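# Tilt a crate and slide a card sheet under it

## Task

Get the flat sheet of card beneath the plastic crate so that clearly more than half of the sheet ends up underneath. The sheet is what moves: the crate must stay roughly in its original spot and orientation throughout, and the two may only travel together very slightly. The crate's contents must still be inside at the end. Raise one side of the crate a little so the sheet goes in without resistance; pushing a large part of the sheet under by force is a failure. The crate must never leave the table entirely, and while tilted it must not contact any other object on the table. Still supporting the crate at the end is a failure, so release it and withdraw the grippers. Anything that stays in place only because the robot holds it does not count.

## Robot and tools

Robot: two arms, left_arm and right_arm, mounted on opposite sides of the table. left_arm's base is on the +y side. The names do not tell you which side of an image an arm appears on.

World frame: origin at the table centre, +z up, table top at z = +0.020 m. Result lines give each gripper's end_effector_position (metres) and end_effector_quat_wxyz, plus linear velocity (m/s) and angular velocity (rad/s). That position is the midpoint between the finger pads, 3 to 4 cm short of the fingertips. The reported hand position can be wrong, more so at long reach.

Gripper axes: the fingers point along the gripper's +x and close along its y.

Row format: every row has 14 numbers, each in [-1, 1], covering both arms even when only one moves. Order: dx, dy, dz, rx, ry, rz, opening for left_arm, then the same seven for right_arm.
- dx..rz are an offset from the gripper's measured pose at the start of the action, expressed in the gripper's own axes. They are not a world pose.
- Scale: 1.0 = 0.6 m for translation, or 180 degrees for rotation. rx, ry, rz together form one rotation vector.
- Opening is absolute, not an offset. +1 is fully open (0.088 m). Empty fingers meet near -0.80, and values down to -1 close no further. Going from open to closed takes at least about 0.5 s.

execute_actions(actions): a list of actions, run in order.
- Each action is a table of up to 15 rows, one row per control step of 1/30 s. If there are fewer than 15 rows, the last row is held for the remaining steps.
- Every row's offset is measured from the pose at that action's start, not from the previous row. For the first action of a call, the reference is the last pose a result reported.
- An empty list just returns the current state and images.
- The result includes step readings; HELD next to an arm means part of that arm's row was held back on that step.

move(target, speed, blocking): each gripper travels in a straight line toward its pose in target.
- target is one 14-number row, laid out as above. Its offsets count from the pose in the scene's latest result that shows one.
- speed is the top path speed in m/s, from 0.002 to 0.5 (default 0.25). Rotation is capped at twice that value in rad/s.
- Both paths finish together and last 0.5 to 10 s; anything longer is cut off at 10 s, short of the target. Openings are sent when the move starts.
- Paths ignore obstacles and the other arm. Grippers lag behind, drift off the path, and can exceed the speed, especially with a nearly straight arm. Faster moves, or targets set further past a contact, hit and press harder.
- The result adds a "move:" line: done, off_target, moving, held or fault, plus which limits acted and each gripper's remaining distance. If only one arm is named, the other finished fine. limits=paced means the pose was clipped; limits=held means a check blocked some steps, after which the arm may then surge.
- blocking=false returns after 0.5 s while the arm keeps moving. execute_actions and move are refused until wait or stop shows the move has ended.

wait(seconds): 0 to 10 s. The arms hold their last command and any running move continues; it returns early if that move ends.

stop(): brakes a running move. Braking needs room, and the fingers keep moving.

zoom_image(camera, region): a closer view of part of a camera's latest image. region is [x0, y0, x1, y1] in pixels from the top-left corner, at most 504x504. Cameras: cam_high, cam_low, cam_left_wrist, cam_right_wrist, all 504x504 and returned in that order. Calibration (K, distortion, T_world_to_cam) is supplied but may be off by a few degrees or millimetres.

finished_scene(scene): ends scene 1 or 2 for good and reports success. The goal must be met and must stay met. Ending a reply without any tool call ends all remaining scenes.

Controller behaviour:
- Each step, the commanded pose is clipped to within 70 mm and 16 degrees of the measured pose, so long moves need several actions. After an action the arm continues only as far as its last clipped pose.
- Position has priority over orientation.
- Friction can make the gripper stop short or end up tilted, and small commands may not move it at all. After each move, check the pose and correct any tilt.
- "Hand target" lines show where the controller is currently driving each gripper. A "pose unreachable" line means a clearance check changed or blocked that arm's command.

Gripping: grip_measured uses the same scale as opening. To hold something, keep commanding an opening clearly below grip_measured; the gap sets how hard the fingers squeeze. Pad force is about 34 N, and a fast close can press harder. Readings may be off by about 1 mm.

Holding an arm still: in a reply's first call, send an offset back to its desired pose; send zeros in later calls, along with the opening you want.

Avoid:
- Arms striking or pressing each other; the mount counts as part of the arm.
- Joint torque reaching the load limits (waist 18.2, shoulder 22.5, elbow 22.4, wrist pitch 5.92, wrist yaw 5.9, wrist roll 5.54 N m). This stops the arm for 10 s.
- Long loaded holds that overheat motors (warning from 50 °C, fault at 95 °C).
- Knocking anything off the table, dropping, slamming or hard pushes.
- Lifting the crate entirely, spilling its contents, letting the tilted crate touch other objects, or shoving the card in by force.

Loose objects may occasionally be nudged by outside pushes. At the end, open the grippers and move them clear.

Each tool is called as name([rows], argument=value, ...), one row to a line, values as JSON.

## Session

execute_actions(actions=[])

Scene clock: 0.00 s.
left_arm: end_effector_position=(+0.2843, +0.3959, +0.2882) grip_measured=+0.825 end_effector_quat_wxyz=(+0.894, +0.136, +0.423, -0.057) end_effector_velocity=(-0.003, +0.004, -0.002) end_effector_angular_velocity=(+0.024, +0.013, +0.001) | right_arm: end_effector_position=(-0.1767, -0.3550, +0.1397) grip_measured=+0.848 end_effector_quat_wxyz=(+0.812, -0.046, +0.524, +0.253) end_effector_velocity=(+0.002, -0.001, +0.000) end_effector_angular_velocity=(-0.012, -0.007, +0.003)
Joint positions: left_arm=[ 0.465  1.339  1.116 -0.793 -0.429 -0.279  0.079] | right_arm=[ 1.031  2.092  1.318 -0.987  0.472  2.376  0.081]
Joint velocities: left_arm=[ 0.002 -0.002 -0.002 -0.022 -0.007  0.007 -0.   ] | right_arm=[-0.002 -0.002 -0.002 -0.007 -0.007 -0.007 -0.   ]
Heat: left arm: hottest shoulder 33 °C (+0.0 °C/min); right arm: hottest shoulder 24 °C (+0.0 °C/min).
Hand target (left_arm): +0.284, +0.396, +0.288; +0.894, +0.136, +0.423, -0.057
Hand target (right_arm): -0.177, -0.355, +0.140; +0.812, -0.046, +0.524, +0.253
camera_calibration (this result's frames):
cam_left_wrist: T_world_to_cam=[[-0.203203, -0.970754, -0.127852, 0.484129], [-0.93197, 0.231797, -0.278751, 0.281401], [0.300234, 0.0625112, -0.951815, 0.242864], [0, 0, 0, 1]] pos_world=[0.287718, 0.38956, 0.371499]
cam_right_wrist: T_world_to_cam=[[0.428143, -0.890174, -0.155834, -0.214508], [-0.903637, -0.419493, -0.0863997, -0.271743], [0.0115395, 0.177809, -0.983997, 0.287927], [0, 0, 0, 1]] pos_world=[-0.157039, -0.35614, 0.226413]

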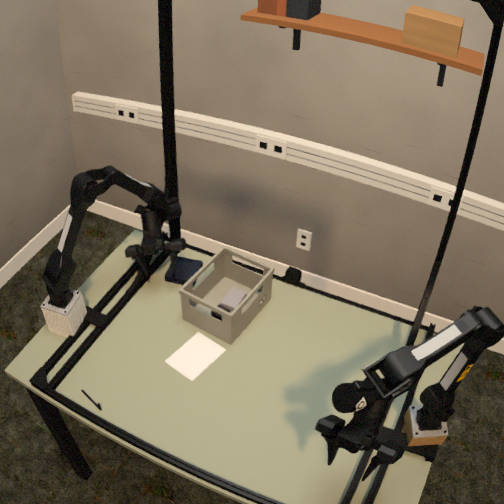

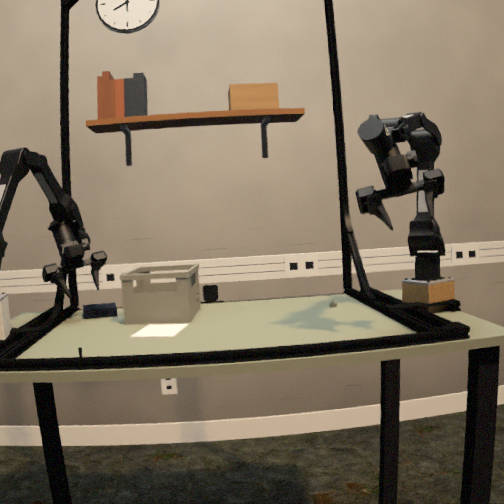

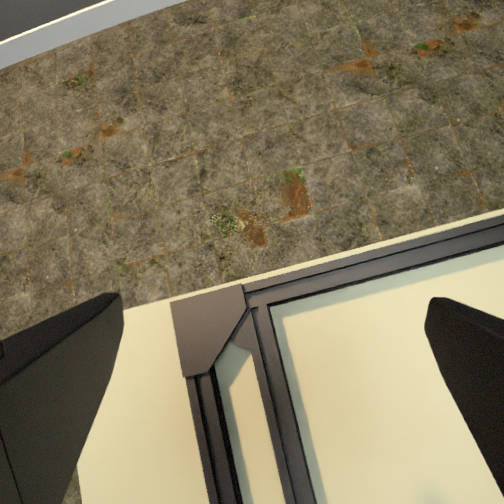

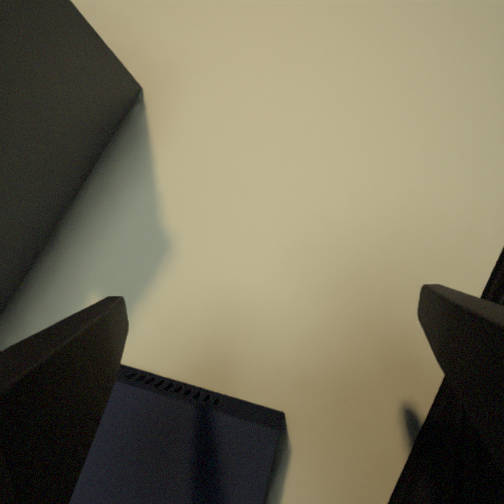

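zoom_image(camera="cam_high", region=[140, 230, 300, 390])

zoom_image(camera="cam_low", region=[70, 240, 230, 350])

Region (140, 230, 300, 390) of cam_high's 504x504 image, scaled by 3.150, with more detail than that image has.

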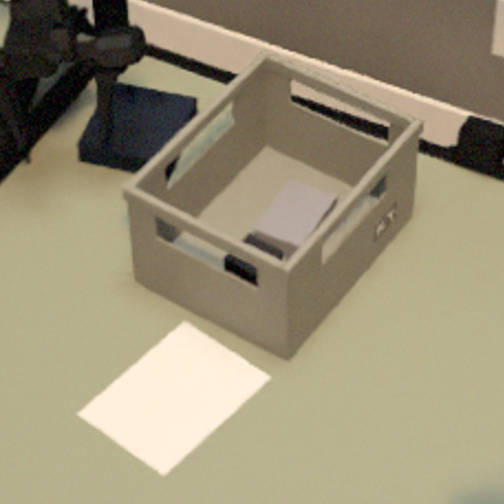

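Region (70, 240, 230, 350) of cam_low's 504x504 image, scaled by 3.150, with more detail than that image has; it fills the top 346 rows of this view, and the rest is white.

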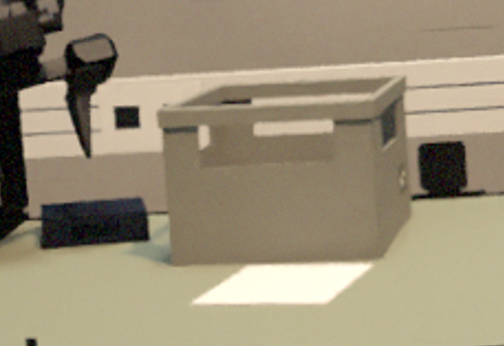

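move(target=[-0.268,-0.75,-0.494,0.202,-0.265,-0.526,-1,0.04,-0.083,0.487,-0.655,0.037,0.428,-1])

Scene clock: 16.23 s.
left_arm: end_effector_position=(-0.1359, +0.0525, +0.1544) grip_measured=-0.807 end_effector_quat_wxyz=(+0.575, -0.011, +0.004, -0.818) end_effector_velocity=(-0.005, +0.000, -0.003) end_effector_angular_velocity=(+0.005, -0.009, -0.015) | right_arm: end_effector_position=(+0.0964, -0.2921, +0.2404) grip_measured=-0.785 end_effector_quat_wxyz=(+0.084, -0.403, +0.033, +0.911) end_effector_velocity=(+0.001, +0.001, +0.001) end_effector_angular_velocity=(+0.010, +0.007, +0.008)
Joint positions: left_arm=[-0.64   2.362  0.927  1.449  0.117 -0.02   0.   ] | right_arm=[-0.543  1.56   0.985 -1.162 -0.722 -1.829  0.001]
Joint velocities: left_arm=[-0.007  0.007  0.007 -0.007  0.007  0.007  0.   ] | right_arm=[-0.007  0.007  0.007 -0.007 -0.007 -0.022 -0.   ]
Heat: left arm: hottest shoulder 32 °C (-3.7 °C/min); right arm: hottest shoulder 26 °C (+7.4 °C/min).
Hand target (left_arm): -0.138, +0.051, +0.150; -0.573, +0.008, -0.002, +0.820
Hand target (right_arm): +0.098, -0.291, +0.239; +0.081, -0.403, +0.035, +0.911
Off the commanded pose (left_arm): 0.009 m, 1 deg.
Off the commanded pose (right_arm): 0.002 m, 1 deg.
move: off_target (left_arm)
camera_calibration (this result's frames):
cam_left_wrist: T_world_to_cam=[[-0.922436, 0.379112, 0.0733942, -0.151394], [0.0728182, 0.357433, -0.931096, 0.162743], [-0.379223, -0.853531, -0.357315, 0.127075], [0, 0, 0, 1]] pos_world=[-0.103313, 0.107688, 0.208047]
cam_right_wrist: T_world_to_cam=[[0.2252, 0.973831, 0.0306274, 0.259505], [0.913854, -0.200221, -0.353246, -0.0368797], [-0.33787, 0.10754, -0.935029, 0.374032], [0, 0, 0, 1]] pos_world=[0.101636, -0.300322, 0.328755]

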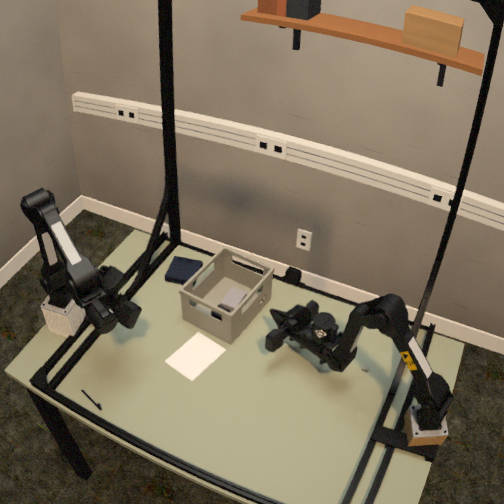

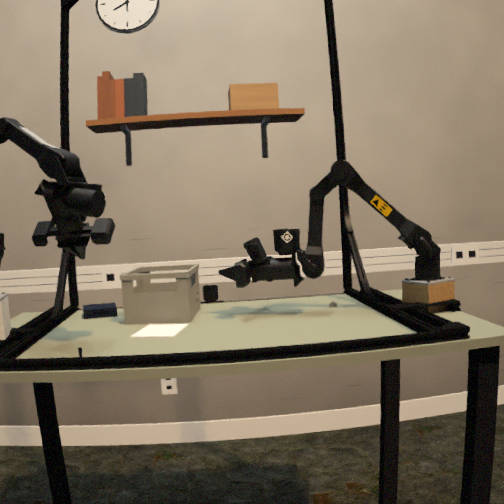

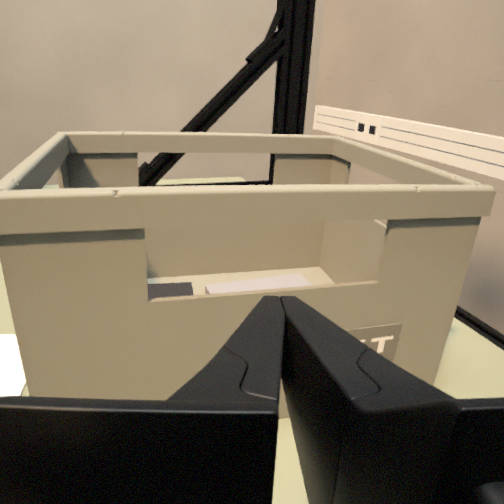

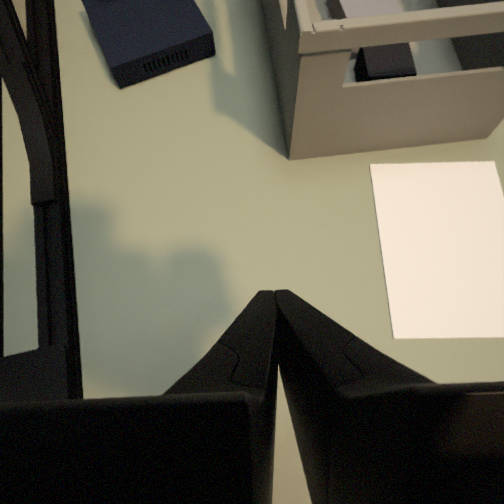

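move(target=[0.075,-0.005,-0.033,0,0,0.045,-1,0.225,-0.254,-0.1275,0,0,0,-1], speed=0.2)

Scene clock: 21.50 s.
left_arm: end_effector_position=(-0.1530, +0.0126, +0.1409) grip_measured=-0.807 end_effector_quat_wxyz=(+0.631, -0.014, +0.003, -0.776) end_effector_velocity=(+0.005, -0.000, -0.007) end_effector_angular_velocity=(+0.027, -0.000, +0.024) | right_arm: end_effector_position=(+0.0911, -0.1334, +0.0976) grip_measured=-0.785 end_effector_quat_wxyz=(+0.088, -0.405, +0.023, +0.910) end_effector_velocity=(-0.000, -0.003, -0.002) end_effector_angular_velocity=(+0.009, +0.006, +0.025)
Joint positions: left_arm=[-0.711  2.484  1.143  1.359 -0.095 -0.02   0.   ] | right_arm=[-0.383  2.3    1.385 -0.658 -0.737 -1.617  0.001]
Joint velocities: left_arm=[ 0.002  0.002 -0.002 -0.022 -0.022 -0.007  0.   ] | right_arm=[-0.002  0.007 -0.002 -0.007 -0.007 -0.037 -0.   ]
Heat: left arm: hottest shoulder 32 °C (-2.8 °C/min); right arm: hottest shoulder 26 °C (+5.6 °C/min).
Hand target (left_arm): -0.154, +0.011, +0.135; +0.631, -0.011, +0.005, -0.776
Hand target (right_arm): +0.090, -0.135, +0.090; +0.084, -0.403, +0.033, +0.911
Off the commanded pose (left_arm): 0.006 m, 0 deg.
Off the commanded pose (right_arm): 0.008 m, 1 deg.
move: done
camera_calibration (this result's frames):
cam_left_wrist: T_world_to_cam=[[-0.966408, 0.24549, 0.0760968, -0.156462], [0.0182387, 0.36084, -0.93245, 0.157474], [-0.256366, -0.899739, -0.353196, 0.10049], [0, 0, 0, 1]] pos_world=[-0.128315, 0.072002, 0.194235]
cam_right_wrist: T_world_to_cam=[[0.223599, 0.973206, 0.0536086, 0.108286], [0.915949, -0.191003, -0.352923, -0.0496968], [-0.333228, 0.128016, -0.934115, 0.223861], [0, 0, 0, 1]] pos_world=[0.0959037, -0.143535, 0.185768]

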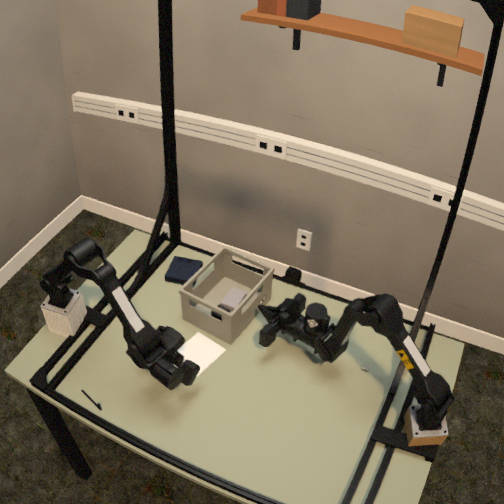

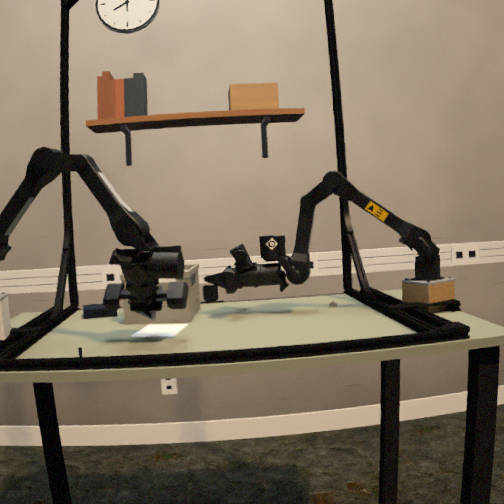

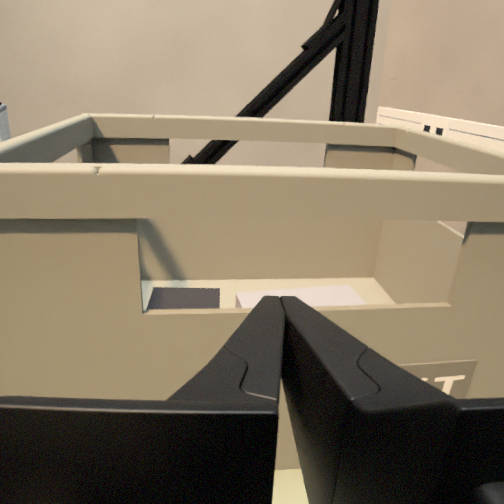

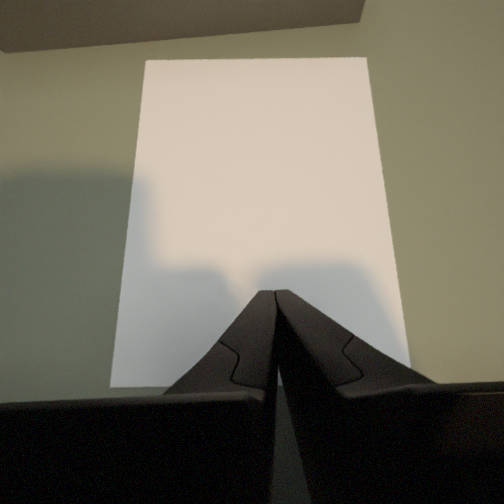

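move(target=[0.08,-0.012,0.006,0,-0.01,0,-1,0.037,0.01,-0.063,0,0,0,-1], speed=0.04)

Scene clock: 25.60 s.
left_arm: end_effector_position=(-0.1670, -0.0306, +0.1516) grip_measured=-0.807 end_effector_quat_wxyz=(+0.633, -0.030, -0.008, -0.774) end_effector_velocity=(-0.001, -0.001, -0.000) end_effector_angular_velocity=(+0.004, +0.007, +0.004) | right_arm: end_effector_position=(+0.1032, -0.1343, +0.0656) grip_measured=-0.785 end_effector_quat_wxyz=(+0.094, -0.406, +0.013, +0.909) end_effector_velocity=(+0.000, +0.000, -0.001) end_effector_angular_velocity=(+0.009, +0.005, +0.003)
Joint positions: left_arm=[-0.714  2.567  1.38   1.244 -0.103 -0.02   0.   ] | right_arm=[-0.414  2.377  1.369 -0.566 -0.737 -1.655  0.001]
Joint velocities: left_arm=[-0.002  0.002  0.007 -0.007 -0.007 -0.007  0.   ] | right_arm=[-0.002  0.002 -0.002  0.007 -0.007 -0.007 -0.   ]
Heat: left arm: hottest shoulder 32 °C (-2.3 °C/min); right arm: hottest shoulder 26 °C (+4.7 °C/min).
Hand target (left_arm): -0.170, -0.033, +0.145; +0.631, -0.026, -0.007, -0.775
Hand target (right_arm): +0.103, -0.140, +0.056; +0.088, -0.405, +0.023, +0.910
Off the commanded pose (left_arm): 0.007 m, 1 deg.
Off the commanded pose (right_arm): 0.012 m, 1 deg.
move: off_target (right_arm)
camera_calibration (this result's frames):
cam_left_wrist: T_world_to_cam=[[-0.966714, 0.243537, 0.0784433, -0.160695], [0.00553797, 0.326433, -0.945204, 0.18208], [-0.255799, -0.913308, -0.316916, 0.0559937], [0, 0, 0, 1]] pos_world=[-0.142032, 0.0308379, 0.202453]
cam_right_wrist: T_world_to_cam=[[0.225861, 0.971119, 0.0769089, 0.106137], [0.917164, -0.185374, -0.35277, -0.0716941], [-0.328325, 0.150215, -0.932544, 0.200525], [0, 0, 0, 1]] pos_world=[0.10762, -0.146484, 0.153544]

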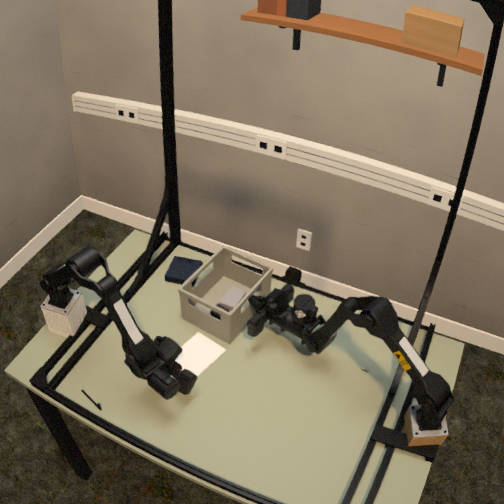

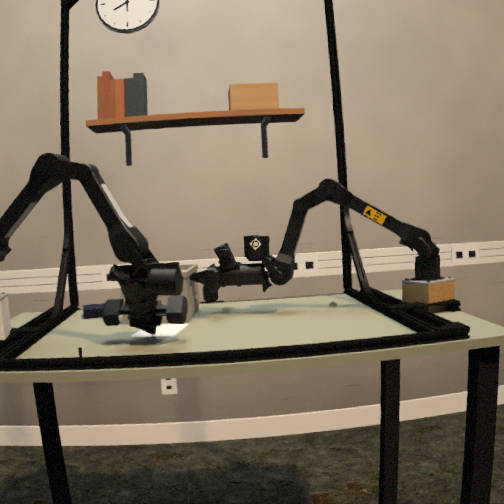

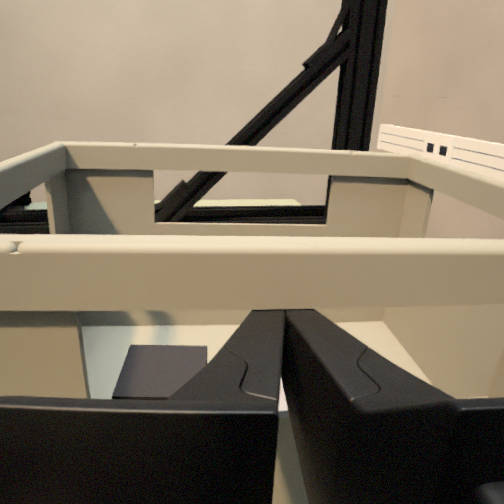

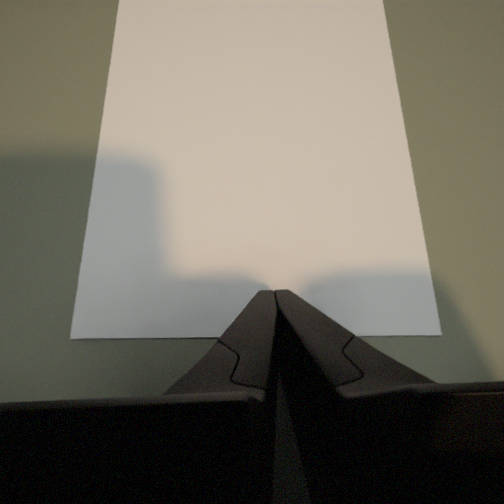

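execute_actions([
  [[0,0,-0.022,0,0,0,-1,0,0,0,0,0,0,-1]],
  [[0.022,0,-0.013,0,0,0,-1,0,0,0,0,0,0,-1]],
  [[0.003,0,0.03,0,-0.01,0,-1,0,0,0,0,0,0,-1]],
  [[0.005,0,0.05,0,-0.02,0,-1,0,0,0,0,0,0,-1]],
  [[0.008,0,0.07,0,-0.03,0,-1,0,0,0,0,0,0,-1]],
])

Scene clock: 31.10 s.
left_arm: end_effector_position=(-0.1700, -0.0409, +0.1562) grip_measured=-0.807 end_effector_quat_wxyz=(+0.632, -0.047, -0.022, -0.773) end_effector_velocity=(-0.003, +0.001, -0.001) end_effector_angular_velocity=(+0.009, +0.006, -0.001) | right_arm: end_effector_position=(+0.1032, -0.1345, +0.0652) grip_measured=-0.785 end_effector_quat_wxyz=(+0.093, -0.406, +0.013, +0.909) end_effector_velocity=(-0.000, -0.002, -0.001) end_effector_angular_velocity=(-0.005, +0.009, +0.003)
Joint positions: left_arm=[-0.713  2.609  1.45   1.261 -0.102 -0.015  0.   ] | right_arm=[-0.414  2.378  1.368 -0.566 -0.737 -1.656  0.001]
Joint velocities: left_arm=[-0.007 -0.002 -0.002 -0.007 -0.007 -0.007  0.   ] | right_arm=[-0.002  0.002 -0.002 -0.007 -0.007 -0.007 -0.   ]
Heat: left arm: hottest shoulder 34 °C (+1.9 °C/min); right arm: hottest shoulder 27 °C (+5.8 °C/min).
Hand target (left_arm): -0.170, -0.043, +0.195; +0.630, -0.080, -0.047, -0.771
Hand target (right_arm): +0.103, -0.134, +0.065; +0.093, -0.406, +0.013, +0.909
Off the commanded pose (left_arm): 0.039 m, 5 deg.
Off the commanded pose (right_arm): 0.000 m, 0 deg.
Step readings (end_effector_position; steps 1 to 15: 1st action; 16 to 30: 2nd action; 31 to 45: 3rd action; 46 to 60: 4th action; 61 to 75: 5th action):
0: left_arm (-0.1671, -0.0309, +0.1513) | right_arm (+0.1032, -0.1345, +0.0652)
1: left_arm (-0.1670, -0.0307, +0.1505) | right_arm (+0.1032, -0.1345, +0.0652)
2: left_arm (-0.1670, -0.0307, +0.1506) | right_arm (+0.1032, -0.1345, +0.0652)
4: left_arm (-0.1669, -0.0305, +0.1482) | right_arm (+0.1032, -0.1345, +0.0652)
8: left_arm (-0.1668, -0.0300, +0.1436) | right_arm (+0.1032, -0.1345, +0.0652)
15: left_arm (-0.1668, -0.0299, +0.1436) | right_arm (+0.1032, -0.1345, +0.0652)
16: left_arm (-0.1672, -0.0312, +0.1440) | right_arm (+0.1032, -0.1345, +0.0652)
17: left_arm (-0.1679, -0.0337, +0.1436) | right_arm (+0.1032, -0.1345, +0.0652)
19: left_arm (-0.1691, -0.0374, +0.1437) | right_arm (+0.1032, -0.1345, +0.0652)
23: left_arm (-0.1700, -0.0402, +0.1437) | right_arm (+0.1032, -0.1345, +0.0652)
30: left_arm (-0.1703, -0.0412, +0.1435) | right_arm (+0.1032, -0.1345, +0.0652)
31: left_arm (-0.1703, -0.0412, +0.1435) | right_arm (+0.1032, -0.1345, +0.0652)
32: left_arm (-0.1703, -0.0412, +0.1435) | right_arm (+0.1032, -0.1345, +0.0652)
34: left_arm (-0.1703, -0.0412, +0.1436) | right_arm (+0.1032, -0.1345, +0.0652)
38: left_arm (-0.1704, -0.0413, +0.1457) | right_arm (+0.1032, -0.1345, +0.0652)
45: left_arm (-0.1705, -0.0416, +0.1488) | right_arm (+0.1032, -0.1345, +0.0652)
46: left_arm (-0.1705, -0.0416, +0.1508) | right_arm (+0.1032, -0.1345, +0.0652)
47: left_arm (-0.1705, -0.0417, +0.1518) | right_arm (+0.1032, -0.1345, +0.0652)
49: left_arm (-0.1705, -0.0417, +0.1525) | right_arm (+0.1032, -0.1345, +0.0652)
53: left_arm (-0.1705, -0.0417, +0.1530) | right_arm (+0.1032, -0.1345, +0.0652)
60: left_arm (-0.1705, -0.0417, +0.1532) | right_arm (+0.1032, -0.1345, +0.0652)
61: left_arm (-0.1705, -0.0417, +0.1543) | right_arm (+0.1032, -0.1345, +0.0652)
62: left_arm (-0.1705, -0.0416, +0.1554) | right_arm (+0.1032, -0.1345, +0.0652)
64: left_arm (-0.1704, -0.0414, +0.1560) | right_arm (+0.1032, -0.1345, +0.0652)
68: left_arm (-0.1701, -0.0411, +0.1562) | right_arm (+0.1032, -0.1345, +0.0652)
75: end_effector_position above
camera_calibration (this result's frames):
cam_left_wrist: T_world_to_cam=[[-0.966171, 0.246577, 0.0755819, -0.160813], [-0.00257983, 0.283811, -0.958877, 0.188811], [-0.257888, -0.926634, -0.273573, 0.0395985], [0, 0, 0, 1]] pos_world=[-0.144673, 0.0227595, 0.204034]
cam_right_wrist: T_world_to_cam=[[0.225596, 0.97122, 0.0764039, 0.106436], [0.917173, -0.185289, -0.352793, -0.0717979], [-0.328483, 0.149664, -0.932577, 0.200154], [0, 0, 0, 1]] pos_world=[0.107587, -0.146632, 0.153197]

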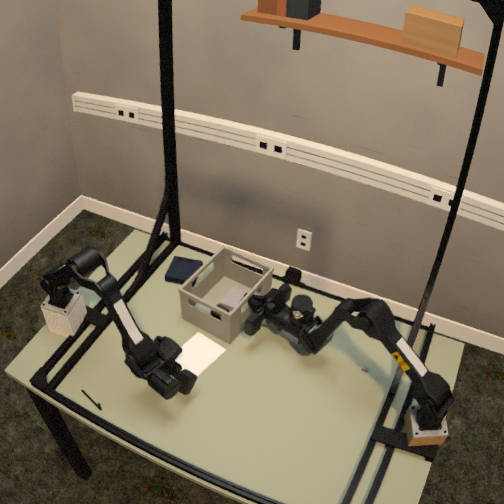

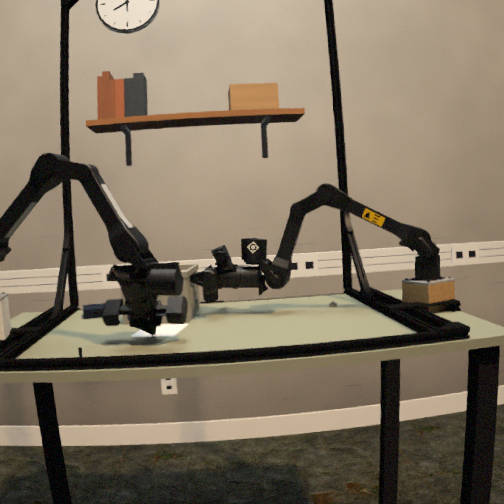

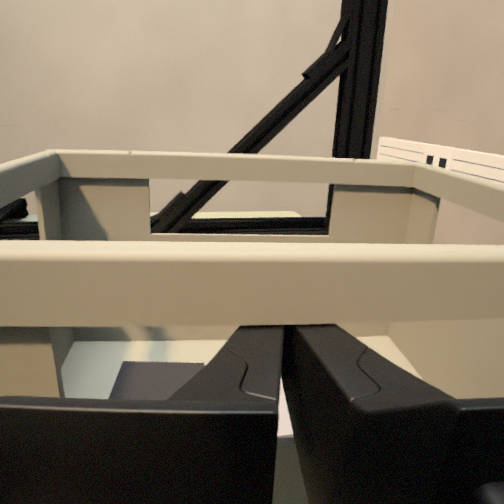

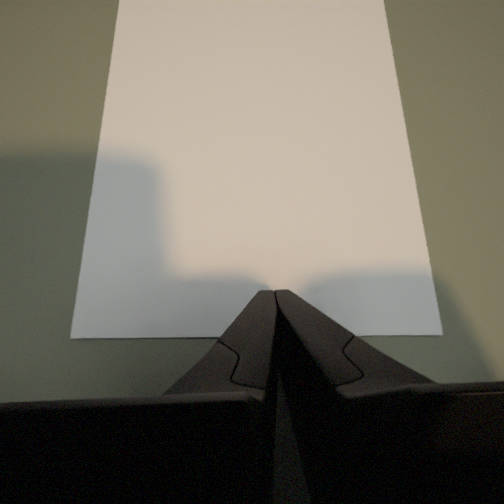

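execute_actions([
  [[0.016,0,0.09,0,-0.03,0,-1,0,0,0,0,0,0,-1]],
  [[0.022,0,0.105,0.005,-0.035,0,-1,0,0,0,0,0,0,-1]],
  [[0.024,0,0.112,0.005,-0.038,0,-1,0.017,0.018,-0.02,0,0,0,-1]],
])

zoom_image(camera="cam_high", region=[140, 230, 300, 390])

Scene clock: 36.93 s.
left_arm: end_effector_position=(-0.1709, -0.0443, +0.1795) grip_measured=-0.807 end_effector_quat_wxyz=(+0.631, -0.029, -0.033, -0.774) end_effector_velocity=(-0.000, +0.000, -0.001) end_effector_angular_velocity=(+0.018, +0.003, +0.004) | right_arm: end_effector_position=(+0.1029, -0.1374, +0.0598) grip_measured=-0.785 end_effector_quat_wxyz=(+0.100, -0.401, +0.003, +0.911) end_effector_velocity=(-0.000, -0.001, +0.001) end_effector_angular_velocity=(-0.010, +0.010, -0.008)
Joint positions: left_arm=[-0.712  2.538  1.446  1.178 -0.097  0.023  0.   ] | right_arm=[-0.419  2.378  1.329 -0.507 -0.751 -1.658  0.001]
Joint velocities: left_arm=[-0.002 -0.007 -0.002 -0.022 -0.007 -0.007  0.   ] | right_arm=[-0.002 -0.002 -0.002 -0.007 -0.007  0.007  0.   ]
Heat: left arm: hottest shoulder 38 °C (+8.1 °C/min); right arm: hottest shoulder 29 °C (+8.1 °C/min).
Hand target (left_arm): -0.171, -0.049, +0.238; +0.630, -0.078, -0.071, -0.770
Hand target (right_arm): +0.103, -0.145, +0.049; +0.093, -0.406, +0.012, +0.909
Off the commanded pose (left_arm): 0.060 m, 7 deg.
Off the commanded pose (right_arm): 0.013 m, 1 deg.
Step readings (end_effector_position; steps 1 to 15: 1st action; 16 to 30: 2nd action; 31 to 45: 3rd action):
0: left_arm (-0.1700, -0.0408, +0.1565) | right_arm (+0.1032, -0.1345, +0.0652)
1: left_arm (-0.1700, -0.0409, +0.1578) | right_arm (+0.1032, -0.1345, +0.0652)
2: left_arm (-0.1700, -0.0410, +0.1581) | right_arm (+0.1032, -0.1345, +0.0652)
4: left_arm (-0.1701, -0.0413, +0.1591) | right_arm (+0.1032, -0.1345, +0.0652)
8: left_arm (-0.1700, -0.0416, +0.1603) | right_arm (+0.1032, -0.1344, +0.0654)
15: left_arm (-0.1700, -0.0417, +0.1605) | right_arm (+0.1032, -0.1344, +0.0654)
16: left_arm (-0.1700, -0.0418, +0.1618) | right_arm (+0.1032, -0.1344, +0.0654)
17: left_arm (-0.1701, -0.0422, +0.1624) | right_arm (+0.1032, -0.1344, +0.0654)
19: left_arm (-0.1704, -0.0426, +0.1649) | right_arm (+0.1032, -0.1344, +0.0654)
23: left_arm (-0.1703, -0.0430, +0.1698) | right_arm (+0.1032, -0.1344, +0.0654)
30: left_arm (-0.1704, -0.0431, +0.1705) | right_arm (+0.1032, -0.1344, +0.0654)
31: left_arm (-0.1704, -0.0433, +0.1720) | right_arm (+0.1033, -0.1343, +0.0643)
32: left_arm (-0.1705, -0.0437, +0.1724) | right_arm (+0.1034, -0.1344, +0.0629)
34: left_arm (-0.1707, -0.0440, +0.1749) | right_arm (+0.1029, -0.1362, +0.0613)
38: left_arm (-0.1709, -0.0442, +0.1789) | right_arm (+0.1030, -0.1371, +0.0601)
45: end_effector_position above
camera_calibration (this result's frames):
cam_left_wrist: T_world_to_cam=[[-0.96845, 0.246428, 0.0371319, -0.156103], [0.0374413, 0.291183, -0.955934, 0.218707], [-0.246381, -0.924384, -0.291223, 0.0478155], [0, 0, 0, 1]] pos_world=[-0.147585, 0.018984, 0.228791]
cam_right_wrist: T_world_to_cam=[[0.229366, 0.968363, 0.0983065, 0.107616], [0.913859, -0.179482, -0.364209, -0.0721753], [-0.335042, 0.173376, -0.926114, 0.199014], [0, 0, 0, 1]] pos_world=[0.107953, -0.151669, 0.147444]

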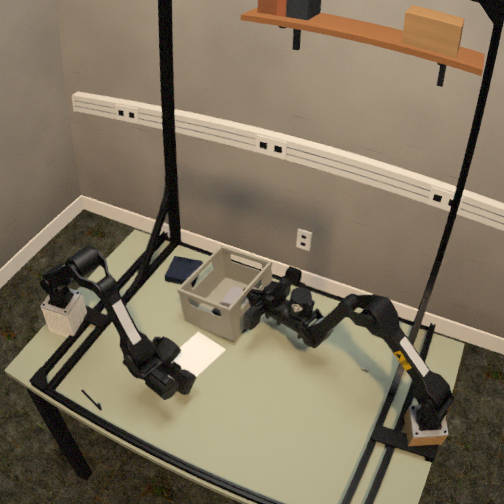

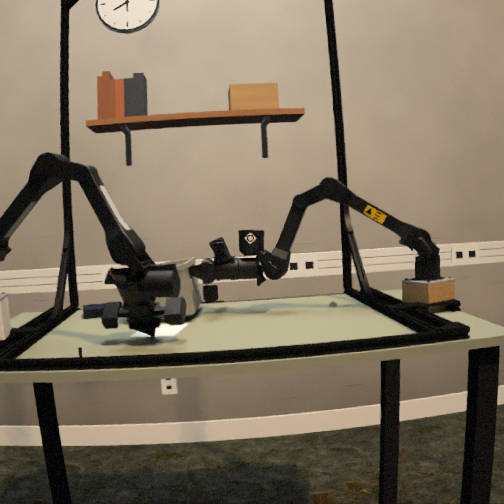

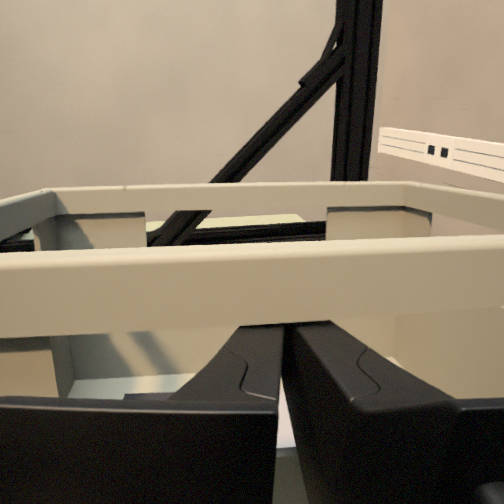

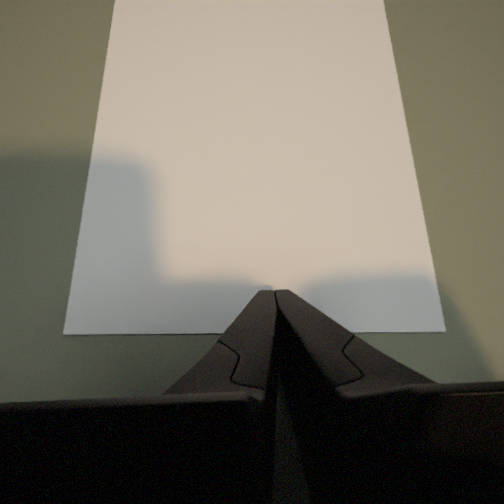

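Region (140, 230, 300, 390) of cam_high's 504x504 image, scaled by 3.150, with more detail than that image has.

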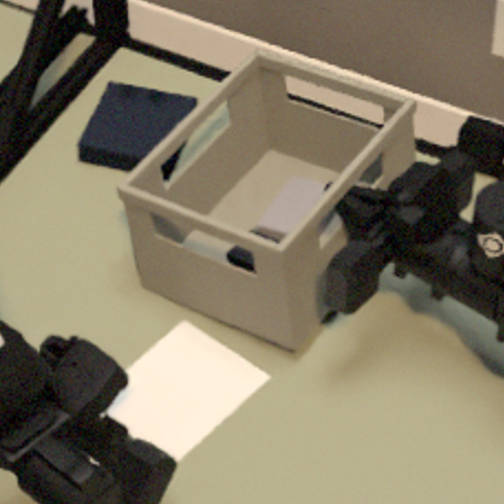

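execute_actions([
  [[0.015,0,0.088,0.003,-0.036,0,-1,0.017,0.016,-0.018,0.009,0.003,0.01,-1]],
  [[0.015,0,0.088,0.003,-0.036,0,-1,0.049,0.024,0.0185,0.009,0.003,0.01,-1]],
  [[0.015,0,0.088,0.003,-0.036,0,-1,0.049,0.024,0.0185,0.009,0.003,0.01,-1]],
  [[0.015,0,0.088,0.003,-0.036,0,-1,0.049,0.024,0.0185,0.009,0.003,0.01,-1]],
  [[0.015,0,0.088,0.003,-0.036,0,-1,0.049,0.024,0.0185,0.009,0.003,0.01,-1]],
])

Scene clock: 45.30 s.
left_arm: end_effector_position=(-0.1713, -0.0444, +0.1804) grip_measured=-0.807 end_effector_quat_wxyz=(+0.630, -0.011, -0.055, -0.774) end_effector_velocity=(-0.000, +0.001, -0.006) end_effector_angular_velocity=(+0.018, +0.003, +0.004) | right_arm: end_effector_position=(-0.0116, -0.1247, +0.0588) grip_measured=-0.785 end_effector_quat_wxyz=(+0.098, -0.372, +0.000, +0.923) end_effector_velocity=(+0.000, -0.003, -0.000) end_effector_angular_velocity=(-0.028, +0.011, -0.015)
Joint positions: left_arm=[-0.711  2.536  1.447  1.176 -0.093  0.079  0.   ] | right_arm=[-0.138  2.364  1.236 -0.155 -0.773 -1.269  0.001]
Joint velocities: left_arm=[-0.002  0.002 -0.007 -0.007 -0.007 -0.007  0.   ] | right_arm=[-0.002 -0.002 -0.007 -0.007 -0.007  0.022 -0.   ]
Heat: left arm: hottest shoulder 45 °C (+15.9 °C/min); right arm: hottest shoulder 29 °C (+6.6 °C/min).
Hand target (left_arm): -0.175, -0.047, +0.233; +0.627, -0.056, -0.089, -0.772
Hand target (right_arm): -0.012, -0.135, +0.045; +0.092, -0.381, +0.021, +0.920
Off the commanded pose (left_arm): 0.054 m, 6 deg.
Off the commanded pose (right_arm): 0.018 m, 3 deg.
Step readings (end_effector_position; steps 1 to 15: 1st action; 16 to 30: 2nd action; 31 to 45: 3rd action; 46 to 60: 4th action; 61 to 75: 5th action):
0: left_arm (-0.1707, -0.0445, +0.1802) | right_arm (+0.1030, -0.1372, +0.0598)
1: left_arm (-0.1707, -0.0445, +0.1802) | right_arm (+0.1030, -0.1372, +0.0598)
2: left_arm (-0.1707, -0.0445, +0.1802) | right_arm (+0.1030, -0.1372, +0.0598)
4: left_arm (-0.1708, -0.0445, +0.1802) | right_arm (+0.1030, -0.1372, +0.0598)
8: left_arm (-0.1708, -0.0445, +0.1802) | right_arm (+0.1030, -0.1373, +0.0598)
15: left_arm (-0.1708, -0.0445, +0.1802) | right_arm (+0.1029, -0.1374, +0.0597)
16: left_arm (-0.1708, -0.0445, +0.1802) | right_arm (+0.1018, -0.1374, +0.0589)
17: left_arm (-0.1709, -0.0445, +0.1802) | right_arm (+0.0983, -0.1369, +0.0580)
19: left_arm (-0.1709, -0.0445, +0.1802) | right_arm (+0.0885, -0.1353, +0.0578)
23: left_arm (-0.1709, -0.0445, +0.1802) | right_arm (+0.0768, -0.1345, +0.0578)
30: left_arm (-0.1709, -0.0445, +0.1802) | right_arm (+0.0761, -0.1345, +0.0576)
31: left_arm (-0.1709, -0.0445, +0.1802) | right_arm (+0.0747, -0.1336, +0.0575)
32: left_arm (-0.1710, -0.0445, +0.1802) | right_arm (+0.0709, -0.1326, +0.0575)
34: left_arm (-0.1711, -0.0444, +0.1802) | right_arm (+0.0606, -0.1313, +0.0574)
38: left_arm (-0.1711, -0.0444, +0.1802) | right_arm (+0.0489, -0.1308, +0.0574)
45: left_arm (-0.1711, -0.0445, +0.1804) | right_arm (+0.0483, -0.1307, +0.0573)
46: left_arm (-0.1711, -0.0444, +0.1804) | right_arm (+0.0468, -0.1297, +0.0573)
47: left_arm (-0.1711, -0.0444, +0.1804) | right_arm (+0.0428, -0.1284, +0.0574)
49: left_arm (-0.1712, -0.0444, +0.1804) | right_arm (+0.0323, -0.1271, +0.0577)
53: left_arm (-0.1712, -0.0444, +0.1804) | right_arm (+0.0198, -0.1271, +0.0579)
60: left_arm (-0.1712, -0.0444, +0.1804) | right_arm (+0.0191, -0.1272, +0.0576)
61: left_arm (-0.1712, -0.0444, +0.1804) | right_arm (+0.0178, -0.1261, +0.0578)
62: left_arm (-0.1713, -0.0444, +0.1804) | right_arm (+0.0137, -0.1247, +0.0581)
64: left_arm (-0.1713, -0.0444, +0.1804) | right_arm (+0.0028, -0.1237, +0.0586)
68: left_arm (-0.1713, -0.0444, +0.1804) | right_arm (-0.0108, -0.1247, +0.0591)
75: end_effector_position above
camera_calibration (this result's frames):
cam_left_wrist: T_world_to_cam=[[-0.969199, 0.245546, -0.0189972, -0.146579], [0.0895644, 0.279563, -0.955941, 0.228081], [-0.229416, -0.928198, -0.292944, 0.0509807], [0, 0, 0, 1]] pos_world=[-0.150797, 0.0195491, 0.230182]
cam_right_wrist: T_world_to_cam=[[0.228971, 0.969029, 0.0924953, 0.122148], [0.889964, -0.169893, -0.423202, 0.0387614], [-0.39438, 0.179218, -0.901302, 0.156106], [0, 0, 0, 1]] pos_world=[-0.000899261, -0.139757, 0.145805]

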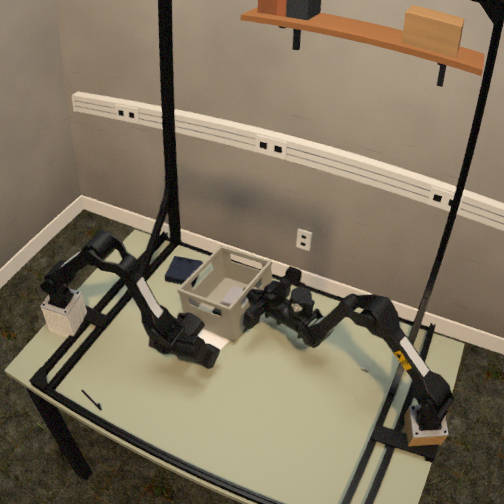

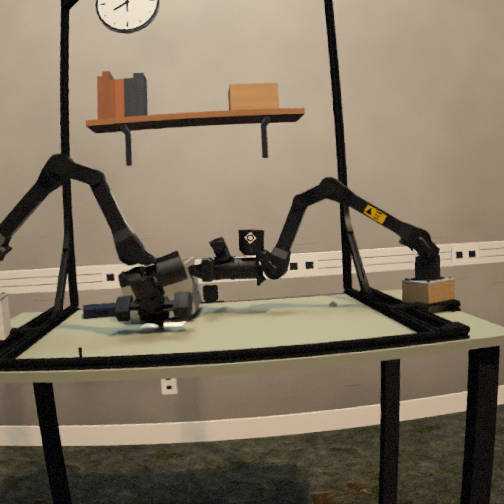

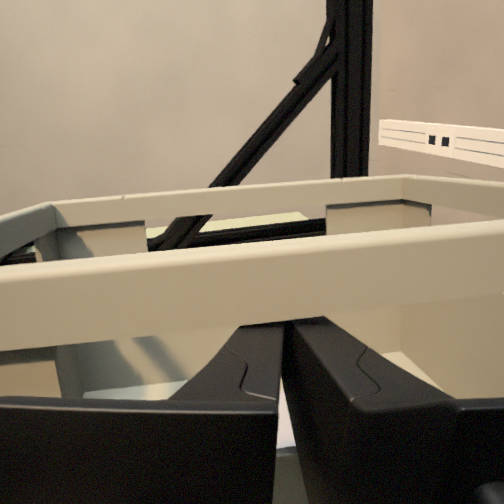

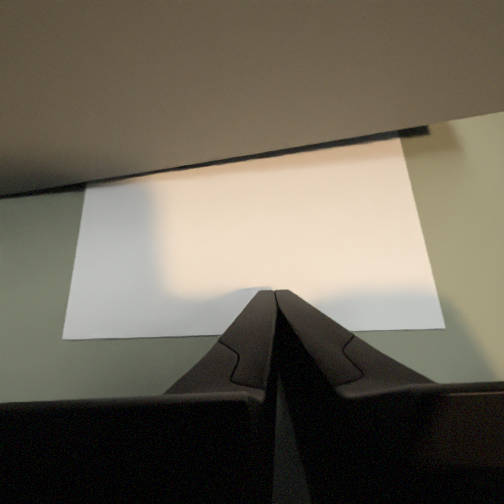

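One more push, retreat, lower.

execute_actions([
  [[0.015,0.004,0.085,-0.002,-0.035,0,-1,0.049,0.026,0.0185,0.009,0.003,0.01,-1]],
  [[0.013,0.004,0.07,-0.002,-0.03,0,-1,-0.032,0,0.022,0,0,0,-1]],
  [[0.011,0.003,0.055,0,-0.025,0,-1,-0.07,0,-0.02,0,0,0,-1]],
  [[0.008,0.003,0.042,0,-0.02,0,-1,-0.07,0.03,-0.02,0,0,0,-1]],
  [[0.004,0.002,0.036,0,-0.02,0,-1,-0.04,0.07,0,0,0,0,-1]],
  [[0.002,0.002,0.034,0,-0.02,0,-1,-0.03,0.07,0,0,0,0,-1]],
  [[0.002,0.002,0.032,0,-0.018,0,-1,0,0,0,0,0,0,-1]],
  [[0,0,0.02,0,-0.01,0,-1,0,0,0,0,0,0,-1]],
  [[0,0,0,0,0,0,-1,0,0,0,0,0,0,-1]],
  [[0,0,-0.02,0,0,0,-1,0,0,0,0,0,0,-1]],
])

Scene clock: 55.10 s.
left_arm: end_effector_position=(-0.1692, -0.0293, +0.1485) grip_measured=-0.807 end_effector_quat_wxyz=(+0.620, +0.007, -0.043, -0.784) end_effector_velocity=(-0.005, +0.002, -0.001) end_effector_angular_velocity=(+0.009, +0.005, -0.015) | right_arm: end_effector_position=(+0.0472, -0.2449, +0.1302) grip_measured=-0.785 end_effector_quat_wxyz=(+0.094, -0.369, +0.025, +0.924) end_effector_velocity=(-0.001, -0.003, +0.000) end_effector_angular_velocity=(-0.016, +0.010, -0.007)
Joint positions: left_arm=[-0.708  2.564  1.373  1.232 -0.063  0.079  0.   ] | right_arm=[-0.343  1.887  0.812 -0.453 -0.812 -1.543  0.001]
Joint velocities: left_arm=[-0.007 -0.002 -0.002 -0.007  0.007 -0.007  0.   ] | right_arm=[-0.002 -0.002 -0.007 -0.007 -0.007  0.007 -0.   ]
Heat: left arm: hottest shoulder 49 °C (+17.4 °C/min); right arm: hottest shoulder 30 °C (+6.5 °C/min). Fold the left arm in close to its base before you think long.
Hand target (left_arm): -0.169, -0.031, +0.142; +0.620, +0.010, -0.041, -0.784
Hand target (right_arm): +0.047, -0.245, +0.130; +0.094, -0.369, +0.025, +0.924
Off the commanded pose (left_arm): 0.007 m, 0 deg.
Off the commanded pose (right_arm): 0.000 m, 0 deg.
MOTOR HOT: a motor of the left arm reached 50 °C. Now the hottest motor of the left arm, joint 2 (shoulder), reports 49 °C. The temperature limit of the motors' drives, at which the controller stops that arm, is 95 °C. To cool a motor, set the load down, stop pushing, or move to a pose that needs little force.
Step readings (end_effector_position; steps 1 to 15: 1st action; 16 to 30: 2nd action; 31 to 45: 3rd action; 46 to 60: 4th action; 61 to 75: 5th action; 76 to 90: 6th action; 91 to 105: 7th action; 106 to 120: 8th action; 121 to 135: 9th action; 136 to 150: 10th action):
0: left_arm (-0.1716, -0.0444, +0.1811) | right_arm (-0.0118, -0.1245, +0.0589)
1: left_arm (-0.1716, -0.0444, +0.1811) | right_arm (-0.0134, -0.1235, +0.0592)
2: left_arm (-0.1717, -0.0443, +0.1811) | right_arm (-0.0177, -0.1226, +0.0594)
4: left_arm (-0.1717, -0.0444, +0.1811) | right_arm (-0.0293, -0.1228, +0.0598)
8: left_arm (-0.1719, -0.0443, +0.1811) | right_arm (-0.0434, -0.1253, +0.0604)
15: left_arm (-0.1717, -0.0444, +0.1811) | right_arm (-0.0440, -0.1251, +0.0603)
16: left_arm (-0.1718, -0.0444, +0.1811) | right_arm (-0.0439, -0.1252, +0.0621)
17: left_arm (-0.1718, -0.0444, +0.1811) | right_arm (-0.0429, -0.1272, +0.0635)
19: left_arm (-0.1718, -0.0444, +0.1811) | right_arm (-0.0416, -0.1292, +0.0675)
23: left_arm (-0.1717, -0.0444, +0.1811) | right_arm (-0.0402, -0.1274, +0.0761)
30: left_arm (-0.1718, -0.0444, +0.1811) | right_arm (-0.0401, -0.1276, +0.0785)
31: left_arm (-0.1716, -0.0445, +0.1811) | right_arm (-0.0387, -0.1296, +0.0801)
32: left_arm (-0.1717, -0.0444, +0.1811) | right_arm (-0.0336, -0.1331, +0.0818)
34: left_arm (-0.1717, -0.0444, +0.1811) | right_arm (-0.0187, -0.1348, +0.0862)
38: left_arm (-0.1718, -0.0444, +0.1811) | right_arm (-0.0009, -0.1336, +0.0925)
45: left_arm (-0.1717, -0.0445, +0.1811) | right_arm (-0.0008, -0.1366, +0.0927)
46: left_arm (-0.1717, -0.0445, +0.1811) | right_arm (+0.0006, -0.1396, +0.0948)
47: left_arm (-0.1715, -0.0445, +0.1811) | right_arm (+0.0056, -0.1464, +0.0966)
49: left_arm (-0.1717, -0.0444, +0.1810) | right_arm (+0.0187, -0.1548, +0.1011)
53: left_arm (-0.1715, -0.0443, +0.1807) | right_arm (+0.0341, -0.1571, +0.1071)
60: left_arm (-0.1716, -0.0443, +0.1806) | right_arm (+0.0344, -0.1603, +0.1082)
61: left_arm (-0.1715, -0.0441, +0.1801) | right_arm (+0.0347, -0.1647, +0.1094)
62: left_arm (-0.1715, -0.0437, +0.1798) | right_arm (+0.0358, -0.1748, +0.1109)
64: left_arm (-0.1715, -0.0429, +0.1788) | right_arm (+0.0381, -0.1916, +0.1146)
68: left_arm (-0.1714, -0.0423, +0.1779) | right_arm (+0.0423, -0.2009, +0.1184)
75: left_arm (-0.1714, -0.0421, +0.1775) | right_arm (+0.0428, -0.2033, +0.1207)
76: left_arm (-0.1713, -0.0417, +0.1770) | right_arm (+0.0428, -0.2070, +0.1214)
77: left_arm (-0.1713, -0.0411, +0.1766) | right_arm (+0.0434, -0.2156, +0.1225)
79: left_arm (-0.1713, -0.0399, +0.1749) | right_arm (+0.0443, -0.2326, +0.1253)
83: left_arm (-0.1711, -0.0390, +0.1736) | right_arm (+0.0465, -0.2429, +0.1278)
90: left_arm (-0.1711, -0.0387, +0.1733) | right_arm (+0.0471, -0.2450, +0.1301)
91: left_arm (-0.1710, -0.0384, +0.1725) | right_arm (+0.0472, -0.2449, +0.1302)
92: left_arm (-0.1709, -0.0378, +0.1719) | right_arm (+0.0472, -0.2449, +0.1302)
94: left_arm (-0.1708, -0.0365, +0.1702) | right_arm (+0.0472, -0.2449, +0.1302)
98: left_arm (-0.1708, -0.0357, +0.1687) | right_arm (+0.0472, -0.2449, +0.1302)
105: left_arm (-0.1707, -0.0354, +0.1684) | right_arm (+0.0472, -0.2449, +0.1302)
106: left_arm (-0.1706, -0.0349, +0.1672) | right_arm (+0.0472, -0.2449, +0.1302)
107: left_arm (-0.1705, -0.0342, +0.1657) | right_arm (+0.0472, -0.2449, +0.1302)
109: left_arm (-0.1703, -0.0328, +0.1635) | right_arm (+0.0472, -0.2449, +0.1302)
113: left_arm (-0.1701, -0.0320, +0.1618) | right_arm (+0.0472, -0.2449, +0.1302)
120: left_arm (-0.1700, -0.0319, +0.1615) | right_arm (+0.0472, -0.2449, +0.1302)
121: left_arm (-0.1699, -0.0316, +0.1602) | right_arm (+0.0472, -0.2449, +0.1302)
122: left_arm (-0.1700, -0.0312, +0.1590) | right_arm (+0.0472, -0.2449, +0.1302)
124: left_arm (-0.1699, -0.0306, +0.1566) | right_arm (+0.0472, -0.2449, +0.1302)
128: left_arm (-0.1695, -0.0303, +0.1541) | right_arm (+0.0472, -0.2449, +0.1302)
135: left_arm (-0.1695, -0.0303, +0.1540) | right_arm (+0.0472, -0.2449, +0.1302)
136: left_arm (-0.1694, -0.0301, +0.1516) | right_arm (+0.0472, -0.2449, +0.1302)
137: left_arm (-0.1693, -0.0298, +0.1508) | right_arm (+0.0472, -0.2449, +0.1302)
139: left_arm (-0.1692, -0.0295, +0.1495) | right_arm (+0.0472, -0.2449, +0.1302)
143: left_arm (-0.1692, -0.0294, +0.1489) | right_arm (+0.0472, -0.2449, +0.1302)
150: end_effector_position above
camera_calibration (this result's frames):
cam_left_wrist: T_world_to_cam=[[-0.962084, 0.271786, -0.0229624, -0.146217], [0.112159, 0.317473, -0.941611, 0.195968], [-0.248627, -0.908484, -0.335919, 0.0598593], [0, 0, 0, 1]] pos_world=[-0.14777, 0.0319067, 0.201276]
cam_right_wrist: T_world_to_cam=[[0.238799, 0.97014, 0.0424745, 0.22491], [0.883859, -0.199028, -0.423298, -0.0106079], [-0.402204, 0.138624, -0.904995, 0.256089], [0, 0, 0, 1]] pos_world=[0.058668, -0.255805, 0.217716]

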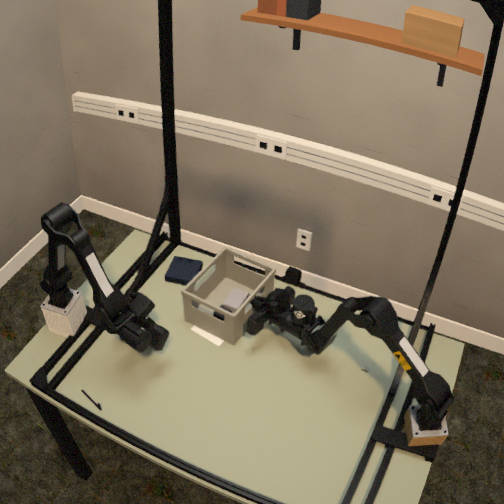

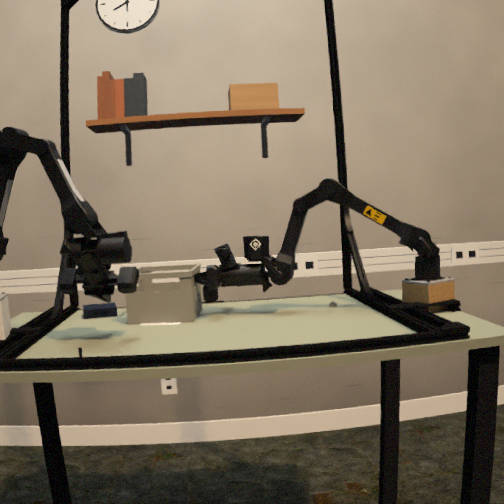

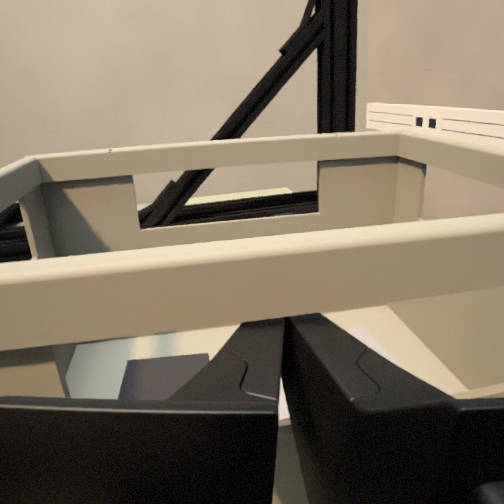

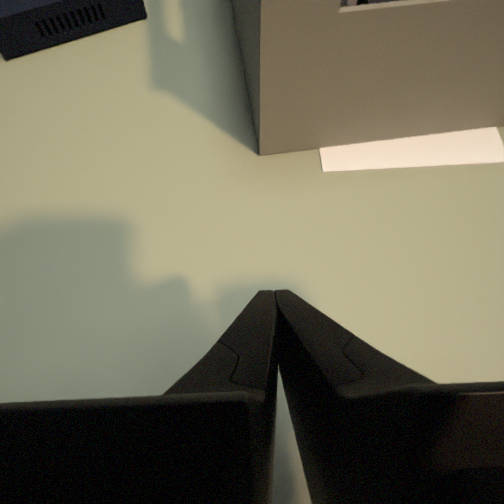

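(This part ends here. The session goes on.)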